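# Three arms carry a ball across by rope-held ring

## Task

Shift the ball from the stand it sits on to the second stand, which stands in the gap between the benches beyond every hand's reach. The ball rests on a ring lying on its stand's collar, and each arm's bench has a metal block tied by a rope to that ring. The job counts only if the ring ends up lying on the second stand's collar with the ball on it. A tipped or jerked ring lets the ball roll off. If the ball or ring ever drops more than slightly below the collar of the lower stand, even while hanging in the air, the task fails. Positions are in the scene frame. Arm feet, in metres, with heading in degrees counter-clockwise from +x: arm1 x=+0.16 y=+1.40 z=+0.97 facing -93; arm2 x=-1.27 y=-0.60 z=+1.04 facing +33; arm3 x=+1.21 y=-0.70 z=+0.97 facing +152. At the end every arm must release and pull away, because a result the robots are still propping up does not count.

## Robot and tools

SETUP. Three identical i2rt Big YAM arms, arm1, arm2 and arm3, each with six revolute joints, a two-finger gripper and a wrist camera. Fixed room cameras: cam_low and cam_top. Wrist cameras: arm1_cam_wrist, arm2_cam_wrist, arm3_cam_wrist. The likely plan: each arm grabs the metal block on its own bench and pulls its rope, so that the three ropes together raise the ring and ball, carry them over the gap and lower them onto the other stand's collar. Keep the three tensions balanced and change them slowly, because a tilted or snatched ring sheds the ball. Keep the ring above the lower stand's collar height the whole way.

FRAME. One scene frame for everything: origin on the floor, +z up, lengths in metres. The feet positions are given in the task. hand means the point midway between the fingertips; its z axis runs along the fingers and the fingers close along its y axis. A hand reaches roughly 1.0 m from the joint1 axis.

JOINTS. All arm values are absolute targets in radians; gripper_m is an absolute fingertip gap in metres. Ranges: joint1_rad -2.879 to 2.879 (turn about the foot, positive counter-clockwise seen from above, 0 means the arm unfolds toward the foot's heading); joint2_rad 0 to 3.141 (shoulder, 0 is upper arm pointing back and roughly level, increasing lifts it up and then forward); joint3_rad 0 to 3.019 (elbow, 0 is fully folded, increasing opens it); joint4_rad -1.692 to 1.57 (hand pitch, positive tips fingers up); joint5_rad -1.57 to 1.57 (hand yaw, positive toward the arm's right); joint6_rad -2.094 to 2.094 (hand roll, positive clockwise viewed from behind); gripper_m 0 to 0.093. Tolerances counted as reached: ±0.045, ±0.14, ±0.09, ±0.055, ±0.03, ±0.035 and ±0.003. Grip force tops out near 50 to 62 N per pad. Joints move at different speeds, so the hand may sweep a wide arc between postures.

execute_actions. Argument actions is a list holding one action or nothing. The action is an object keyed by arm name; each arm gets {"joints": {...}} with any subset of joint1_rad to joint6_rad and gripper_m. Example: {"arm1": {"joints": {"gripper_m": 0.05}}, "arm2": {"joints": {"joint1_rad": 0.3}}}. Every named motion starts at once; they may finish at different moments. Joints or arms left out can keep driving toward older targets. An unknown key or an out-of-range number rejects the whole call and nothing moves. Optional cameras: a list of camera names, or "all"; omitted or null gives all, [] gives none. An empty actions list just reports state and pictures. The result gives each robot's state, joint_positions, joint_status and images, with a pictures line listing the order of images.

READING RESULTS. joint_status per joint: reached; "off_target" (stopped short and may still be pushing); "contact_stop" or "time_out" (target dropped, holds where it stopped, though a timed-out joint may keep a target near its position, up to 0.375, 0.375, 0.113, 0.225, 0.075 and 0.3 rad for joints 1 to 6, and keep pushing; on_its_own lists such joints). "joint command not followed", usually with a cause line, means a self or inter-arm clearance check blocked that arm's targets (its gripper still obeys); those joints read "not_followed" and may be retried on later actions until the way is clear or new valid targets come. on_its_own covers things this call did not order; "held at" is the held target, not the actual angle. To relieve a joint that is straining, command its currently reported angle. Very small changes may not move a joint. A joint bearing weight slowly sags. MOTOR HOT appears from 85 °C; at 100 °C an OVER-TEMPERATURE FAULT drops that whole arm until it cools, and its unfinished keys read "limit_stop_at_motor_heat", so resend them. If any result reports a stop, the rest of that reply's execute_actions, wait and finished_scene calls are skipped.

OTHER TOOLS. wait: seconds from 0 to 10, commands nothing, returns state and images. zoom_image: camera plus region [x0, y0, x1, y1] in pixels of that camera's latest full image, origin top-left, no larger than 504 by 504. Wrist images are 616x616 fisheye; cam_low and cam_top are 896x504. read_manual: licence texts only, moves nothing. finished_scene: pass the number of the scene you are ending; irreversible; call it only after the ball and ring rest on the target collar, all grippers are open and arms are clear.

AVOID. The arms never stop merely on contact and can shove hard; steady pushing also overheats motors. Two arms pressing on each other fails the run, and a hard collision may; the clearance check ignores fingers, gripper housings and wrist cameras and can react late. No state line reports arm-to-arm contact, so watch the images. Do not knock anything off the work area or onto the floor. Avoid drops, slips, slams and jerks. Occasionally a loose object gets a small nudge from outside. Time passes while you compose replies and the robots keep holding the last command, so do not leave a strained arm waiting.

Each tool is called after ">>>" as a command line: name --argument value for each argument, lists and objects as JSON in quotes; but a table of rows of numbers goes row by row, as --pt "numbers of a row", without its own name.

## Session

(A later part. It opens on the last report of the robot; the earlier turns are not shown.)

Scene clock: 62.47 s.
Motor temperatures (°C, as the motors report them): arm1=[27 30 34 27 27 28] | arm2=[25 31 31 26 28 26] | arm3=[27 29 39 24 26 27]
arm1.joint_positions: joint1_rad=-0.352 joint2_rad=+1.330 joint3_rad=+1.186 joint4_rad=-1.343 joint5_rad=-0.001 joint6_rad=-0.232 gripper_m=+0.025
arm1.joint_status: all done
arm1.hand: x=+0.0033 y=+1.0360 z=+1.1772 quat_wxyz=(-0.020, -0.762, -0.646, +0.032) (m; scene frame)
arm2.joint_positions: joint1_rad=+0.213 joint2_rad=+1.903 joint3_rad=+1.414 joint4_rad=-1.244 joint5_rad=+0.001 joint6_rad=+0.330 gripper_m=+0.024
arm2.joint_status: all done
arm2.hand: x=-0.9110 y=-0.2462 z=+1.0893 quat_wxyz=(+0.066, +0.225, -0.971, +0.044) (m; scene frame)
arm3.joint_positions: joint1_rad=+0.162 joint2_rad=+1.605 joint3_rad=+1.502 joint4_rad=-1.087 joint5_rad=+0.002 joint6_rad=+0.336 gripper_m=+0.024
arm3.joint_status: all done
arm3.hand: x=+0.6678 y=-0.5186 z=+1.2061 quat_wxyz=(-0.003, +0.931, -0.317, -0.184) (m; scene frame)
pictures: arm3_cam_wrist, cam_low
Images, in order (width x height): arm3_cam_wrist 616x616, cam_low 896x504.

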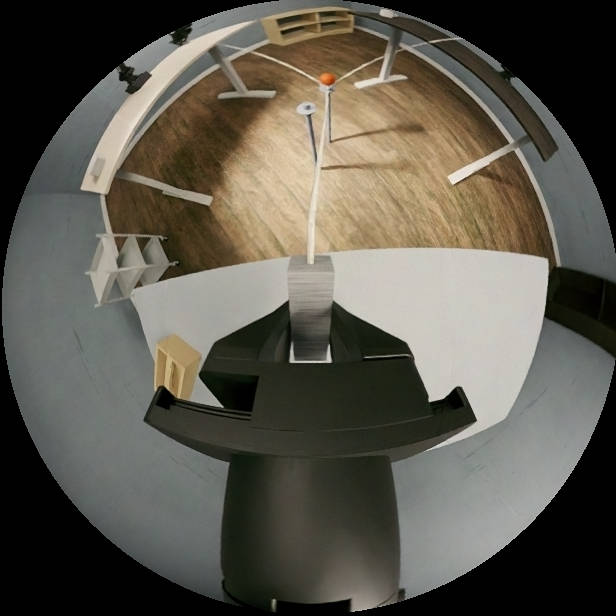

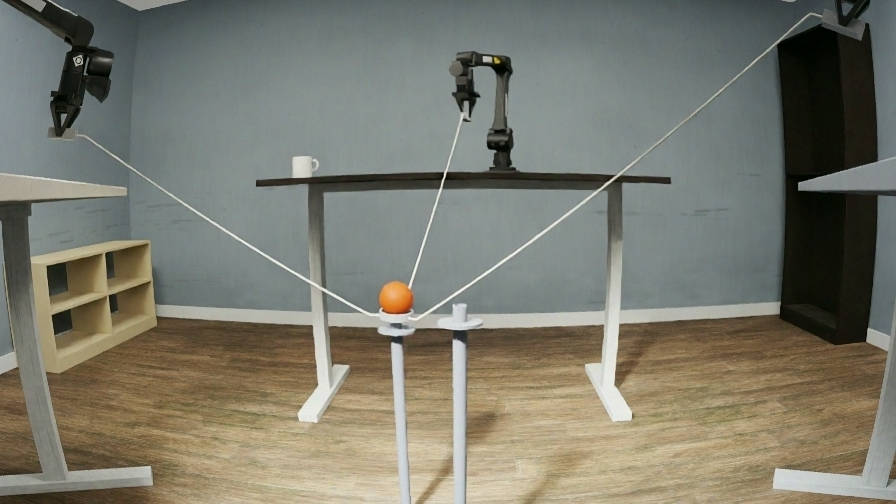

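>>> execute_actions --actions '[{"arm1":{"joints":{"joint2_rad":1.42}},"arm2":{"joints":{"joint2_rad":1.96,"joint4_rad":-1.18}},"arm3":{"joints":{"joint2_rad":1.66}}}]' --cameras '[]'

>>> execute_actions --actions '[{"arm1":{"joints":{"joint1_rad":-0.2,"joint6_rad":-0.1,"joint2_rad":1.94,"joint3_rad":1.52,"joint4_rad":-1.02}},"arm2":{"joints":{"joint1_rad":0.05,"joint6_rad":0.19,"joint2_rad":2.07,"joint4_rad":-0.86}},"arm3":{"joints":{"joint2_rad":1.96,"joint3_rad":1.46,"joint4_rad":-0.99}}}]'

Scene clock: 64.77 s.
Motor temperatures (°C, as the motors report them): arm1=[27 30 34 27 27 28] | arm2=[25 31 31 26 28 26] | arm3=[27 29 39 24 26 27]
arm1.joint_positions: joint1_rad=-0.352 joint2_rad=+1.429 joint3_rad=+1.186 joint4_rad=-1.347 joint5_rad=-0.001 joint6_rad=-0.232 gripper_m=+0.025
arm1.joint_status: all done
arm1.hand: x=+0.0014 y=+1.0310 z=+1.1398 quat_wxyz=(+0.003, -0.763, -0.647, -0.013) (m; scene frame)
arm2.joint_positions: joint1_rad=+0.213 joint2_rad=+1.956 joint3_rad=+1.414 joint4_rad=-1.190 joint5_rad=+0.001 joint6_rad=+0.330 gripper_m=+0.024
arm2.joint_status: all done
arm2.hand: x=-0.9055 y=-0.2409 z=+1.0611 quat_wxyz=(+0.066, +0.225, -0.971, +0.044) (m; scene frame)
arm3.joint_positions: joint1_rad=+0.162 joint2_rad=+1.656 joint3_rad=+1.502 joint4_rad=-1.087 joint5_rad=+0.002 joint6_rad=+0.335 gripper_m=+0.024
arm3.joint_status: all done
arm3.hand: x=+0.6636 y=-0.5170 z=+1.1779 quat_wxyz=(-0.003, +0.935, -0.318, -0.159) (m; scene frame)
pictures: none
No camera images: the call's "cameras" was empty. Leave "cameras" out to get every camera's image.

Scene clock: 66.23 s.
Motor temperatures (°C, as the motors report them): arm1=[27 30 34 27 27 28] | arm2=[25 31 30 27 28 26] | arm3=[27 29 39 24 26 27]
arm1.joint_positions: joint1_rad=-0.191 joint2_rad=+1.955 joint3_rad=+1.482 joint4_rad=-1.024 joint5_rad=+0.000 joint6_rad=-0.110 gripper_m=+0.025
arm1.joint_status: all done
arm1.hand: x=+0.0212 y=+0.8330 z=+0.9990 quat_wxyz=(-0.023, -0.750, -0.661, +0.026) (m; scene frame)
arm2.joint_positions: joint1_rad=+0.053 joint2_rad=+2.078 joint3_rad=+1.414 joint4_rad=-0.874 joint5_rad=+0.001 joint6_rad=+0.206 gripper_m=+0.024
arm2.joint_status: all done
arm2.hand: x=-0.8035 y=-0.2692 z=+0.9932 quat_wxyz=(-0.018, +0.208, -0.978, -0.005) (m; scene frame)
arm3.joint_positions: joint1_rad=+0.162 joint2_rad=+1.966 joint3_rad=+1.437 joint4_rad=-1.000 joint5_rad=+0.001 joint6_rad=+0.335 gripper_m=+0.024
arm3.joint_status: all done
arm3.hand: x=+0.6740 y=-0.5192 z=+0.9829 quat_wxyz=(-0.004, +0.947, -0.322, -0.016) (m; scene frame)
pictures: arm1_cam_wrist, arm2_cam_wrist, arm3_cam_wrist, cam_low, cam_top
Images, in order (width x height): arm1_cam_wrist 616x616, arm2_cam_wrist 616x616, arm3_cam_wrist 616x616, cam_low 896x504, cam_top 896x504.

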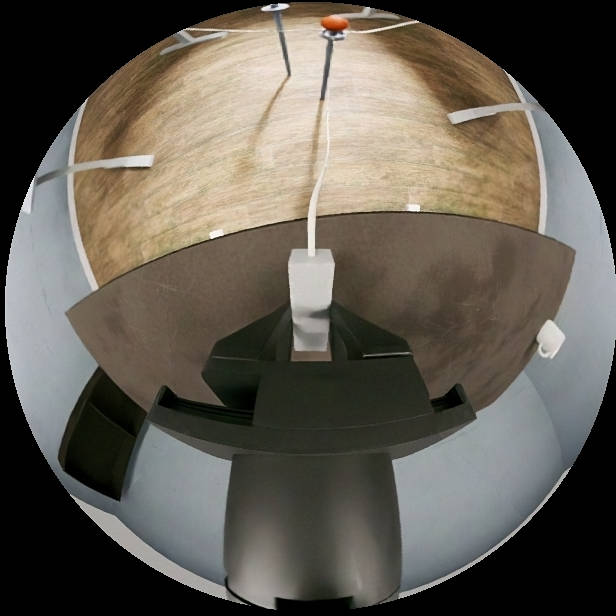

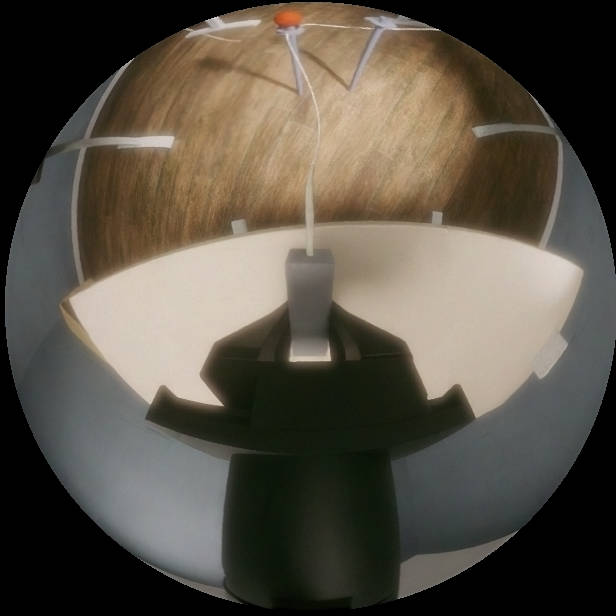

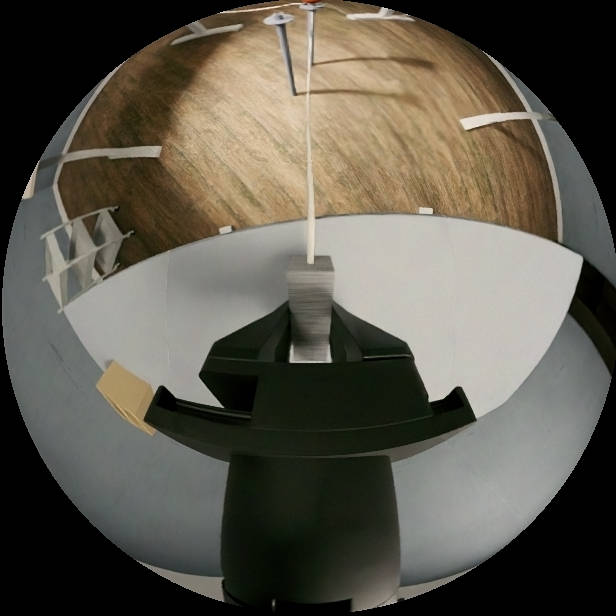

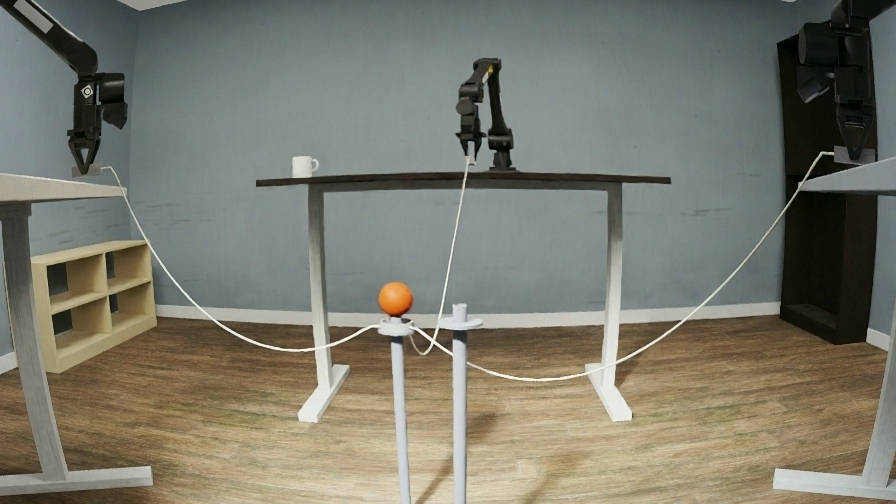

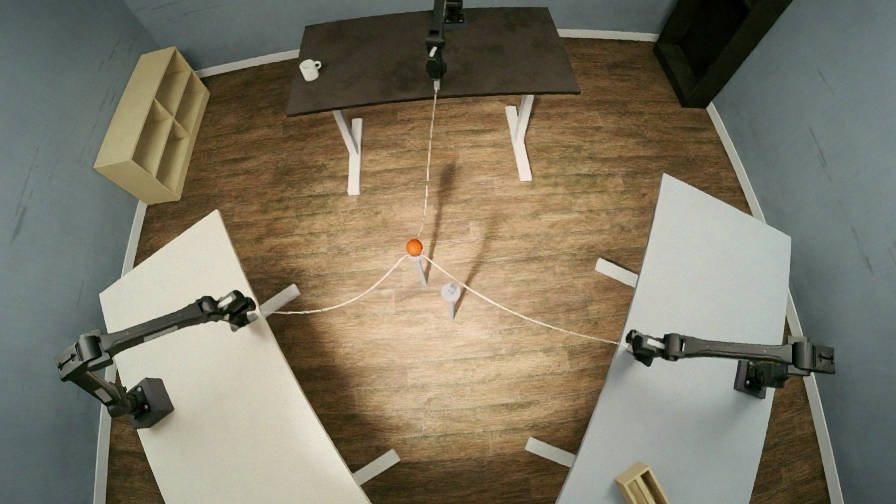

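>>> execute_actions --actions '[{"arm1":{"joints":{"joint2_rad":2.0}},"arm2":{"joints":{"joint2_rad":2.122}},"arm3":{"joints":{"joint2_rad":2.01}}}]' --cameras '[]'

>>> execute_actions --actions '[{"arm1":{"joints":{"gripper_m":0.07}},"arm2":{"joints":{"gripper_m":0.07}},"arm3":{"joints":{"gripper_m":0.07}}}]' --cameras '[]'

>>> execute_actions --actions '[{"arm1":{"joints":{"joint2_rad":1.6}},"arm2":{"joints":{"joint2_rad":1.7}},"arm3":{"joints":{"joint2_rad":1.6}}}]' --cameras '["cam_low","cam_top"]'

Scene clock: 68.40 s.
Motor temperatures (°C, as the motors report them): arm1=[27 30 34 27 27 28] | arm2=[25 31 30 27 28 26] | arm3=[27 29 38 24 26 27]
arm1.joint_positions: joint1_rad=-0.191 joint2_rad=+1.988 joint3_rad=+1.482 joint4_rad=-1.024 joint5_rad=+0.000 joint6_rad=-0.110 gripper_m=+0.025
arm1.joint_status: all done
arm1.hand: x=+0.0222 y=+0.8365 z=+0.9802 quat_wxyz=(-0.013, -0.750, -0.661, +0.012) (m; scene frame)
arm2.joint_positions: joint1_rad=+0.053 joint2_rad=+2.112 joint3_rad=+1.414 joint4_rad=-0.873 joint5_rad=+0.001 joint6_rad=+0.206 gripper_m=+0.024
arm2.joint_status: all done
arm2.hand: x=-0.8085 y=-0.2730 z=+0.9745 quat_wxyz=(-0.003, +0.208, -0.978, +0.002) (m; scene frame)
arm3.joint_positions: joint1_rad=+0.162 joint2_rad=+1.993 joint3_rad=+1.437 joint4_rad=-1.000 joint5_rad=+0.001 joint6_rad=+0.335 gripper_m=+0.024
arm3.joint_status: all done
arm3.hand: x=+0.6773 y=-0.5202 z=+0.9681 quat_wxyz=(-0.004, +0.947, -0.322, -0.002) (m; scene frame)
pictures: none
No camera images: the call's "cameras" was empty. Leave "cameras" out to get every camera's image.

Scene clock: 69.07 s.
Motor temperatures (°C, as the motors report them): arm1=[27 30 34 27 27 28] | arm2=[25 31 30 27 28 26] | arm3=[27 29 38 24 26 27]
arm1.joint_positions: joint1_rad=-0.191 joint2_rad=+1.988 joint3_rad=+1.482 joint4_rad=-1.024 joint5_rad=+0.000 joint6_rad=-0.109 gripper_m=+0.070
arm1.joint_status: all done
arm1.hand: x=+0.0222 y=+0.8365 z=+0.9802 quat_wxyz=(-0.013, -0.750, -0.661, +0.012) (m; scene frame)
arm2.joint_positions: joint1_rad=+0.053 joint2_rad=+2.112 joint3_rad=+1.414 joint4_rad=-0.873 joint5_rad=+0.001 joint6_rad=+0.206 gripper_m=+0.070
arm2.joint_status: all done
arm2.hand: x=-0.8085 y=-0.2730 z=+0.9745 quat_wxyz=(-0.003, +0.208, -0.978, +0.002) (m; scene frame)
arm3.joint_positions: joint1_rad=+0.162 joint2_rad=+1.993 joint3_rad=+1.437 joint4_rad=-1.000 joint5_rad=+0.001 joint6_rad=+0.335 gripper_m=+0.070
arm3.joint_status: all done
arm3.hand: x=+0.6773 y=-0.5202 z=+0.9681 quat_wxyz=(-0.004, +0.947, -0.322, -0.002) (m; scene frame)
pictures: none
No camera images: the call's "cameras" was empty. Leave "cameras" out to get every camera's image.

Scene clock: 70.67 s.
Motor temperatures (°C, as the motors report them): arm1=[27 30 34 27 27 28] | arm2=[25 31 30 27 28 26] | arm3=[27 29 38 24 26 27]
arm1.joint_positions: joint1_rad=-0.191 joint2_rad=+1.594 joint3_rad=+1.504 joint4_rad=-1.024 joint5_rad=+0.000 joint6_rad=-0.109 gripper_m=+0.070
arm1.joint_status: all done
arm1.hand: x=+0.0188 y=+0.8298 z=+1.2142 quat_wxyz=(-0.132, -0.732, -0.644, +0.180) (m; scene frame)
arm2.joint_positions: joint1_rad=+0.053 joint2_rad=+1.694 joint3_rad=+1.414 joint4_rad=-0.870 joint5_rad=+0.001 joint6_rad=+0.206 gripper_m=+0.070
arm2.joint_status: all done
arm2.hand: x=-0.7810 y=-0.2519 z=+1.2138 quat_wxyz=(-0.194, +0.204, -0.956, -0.083) (m; scene frame)
arm3.joint_positions: joint1_rad=+0.162 joint2_rad=+1.590 joint3_rad=+1.451 joint4_rad=-1.000 joint5_rad=+0.001 joint6_rad=+0.335 gripper_m=+0.070
arm3.joint_status: all done
arm3.hand: x=+0.6637 y=-0.5173 z=+1.1989 quat_wxyz=(-0.002, +0.926, -0.314, -0.209) (m; scene frame)
pictures: cam_low, cam_top
Images, in order (width x height): cam_low 896x504, cam_top 896x504.

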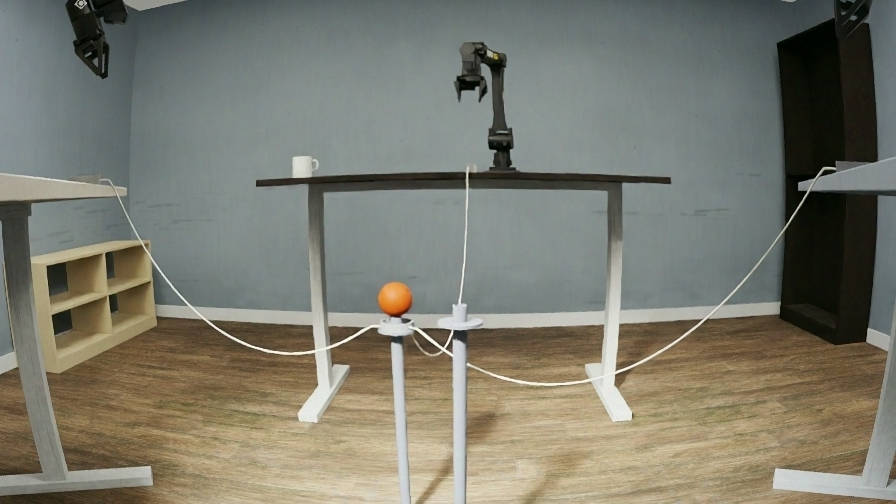

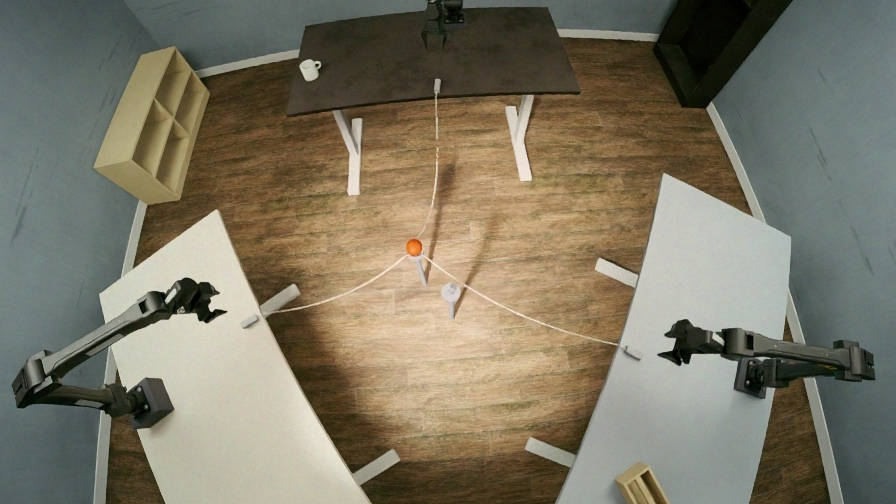

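>>> finished_scene --scene 2

The scene is finished: the task was done.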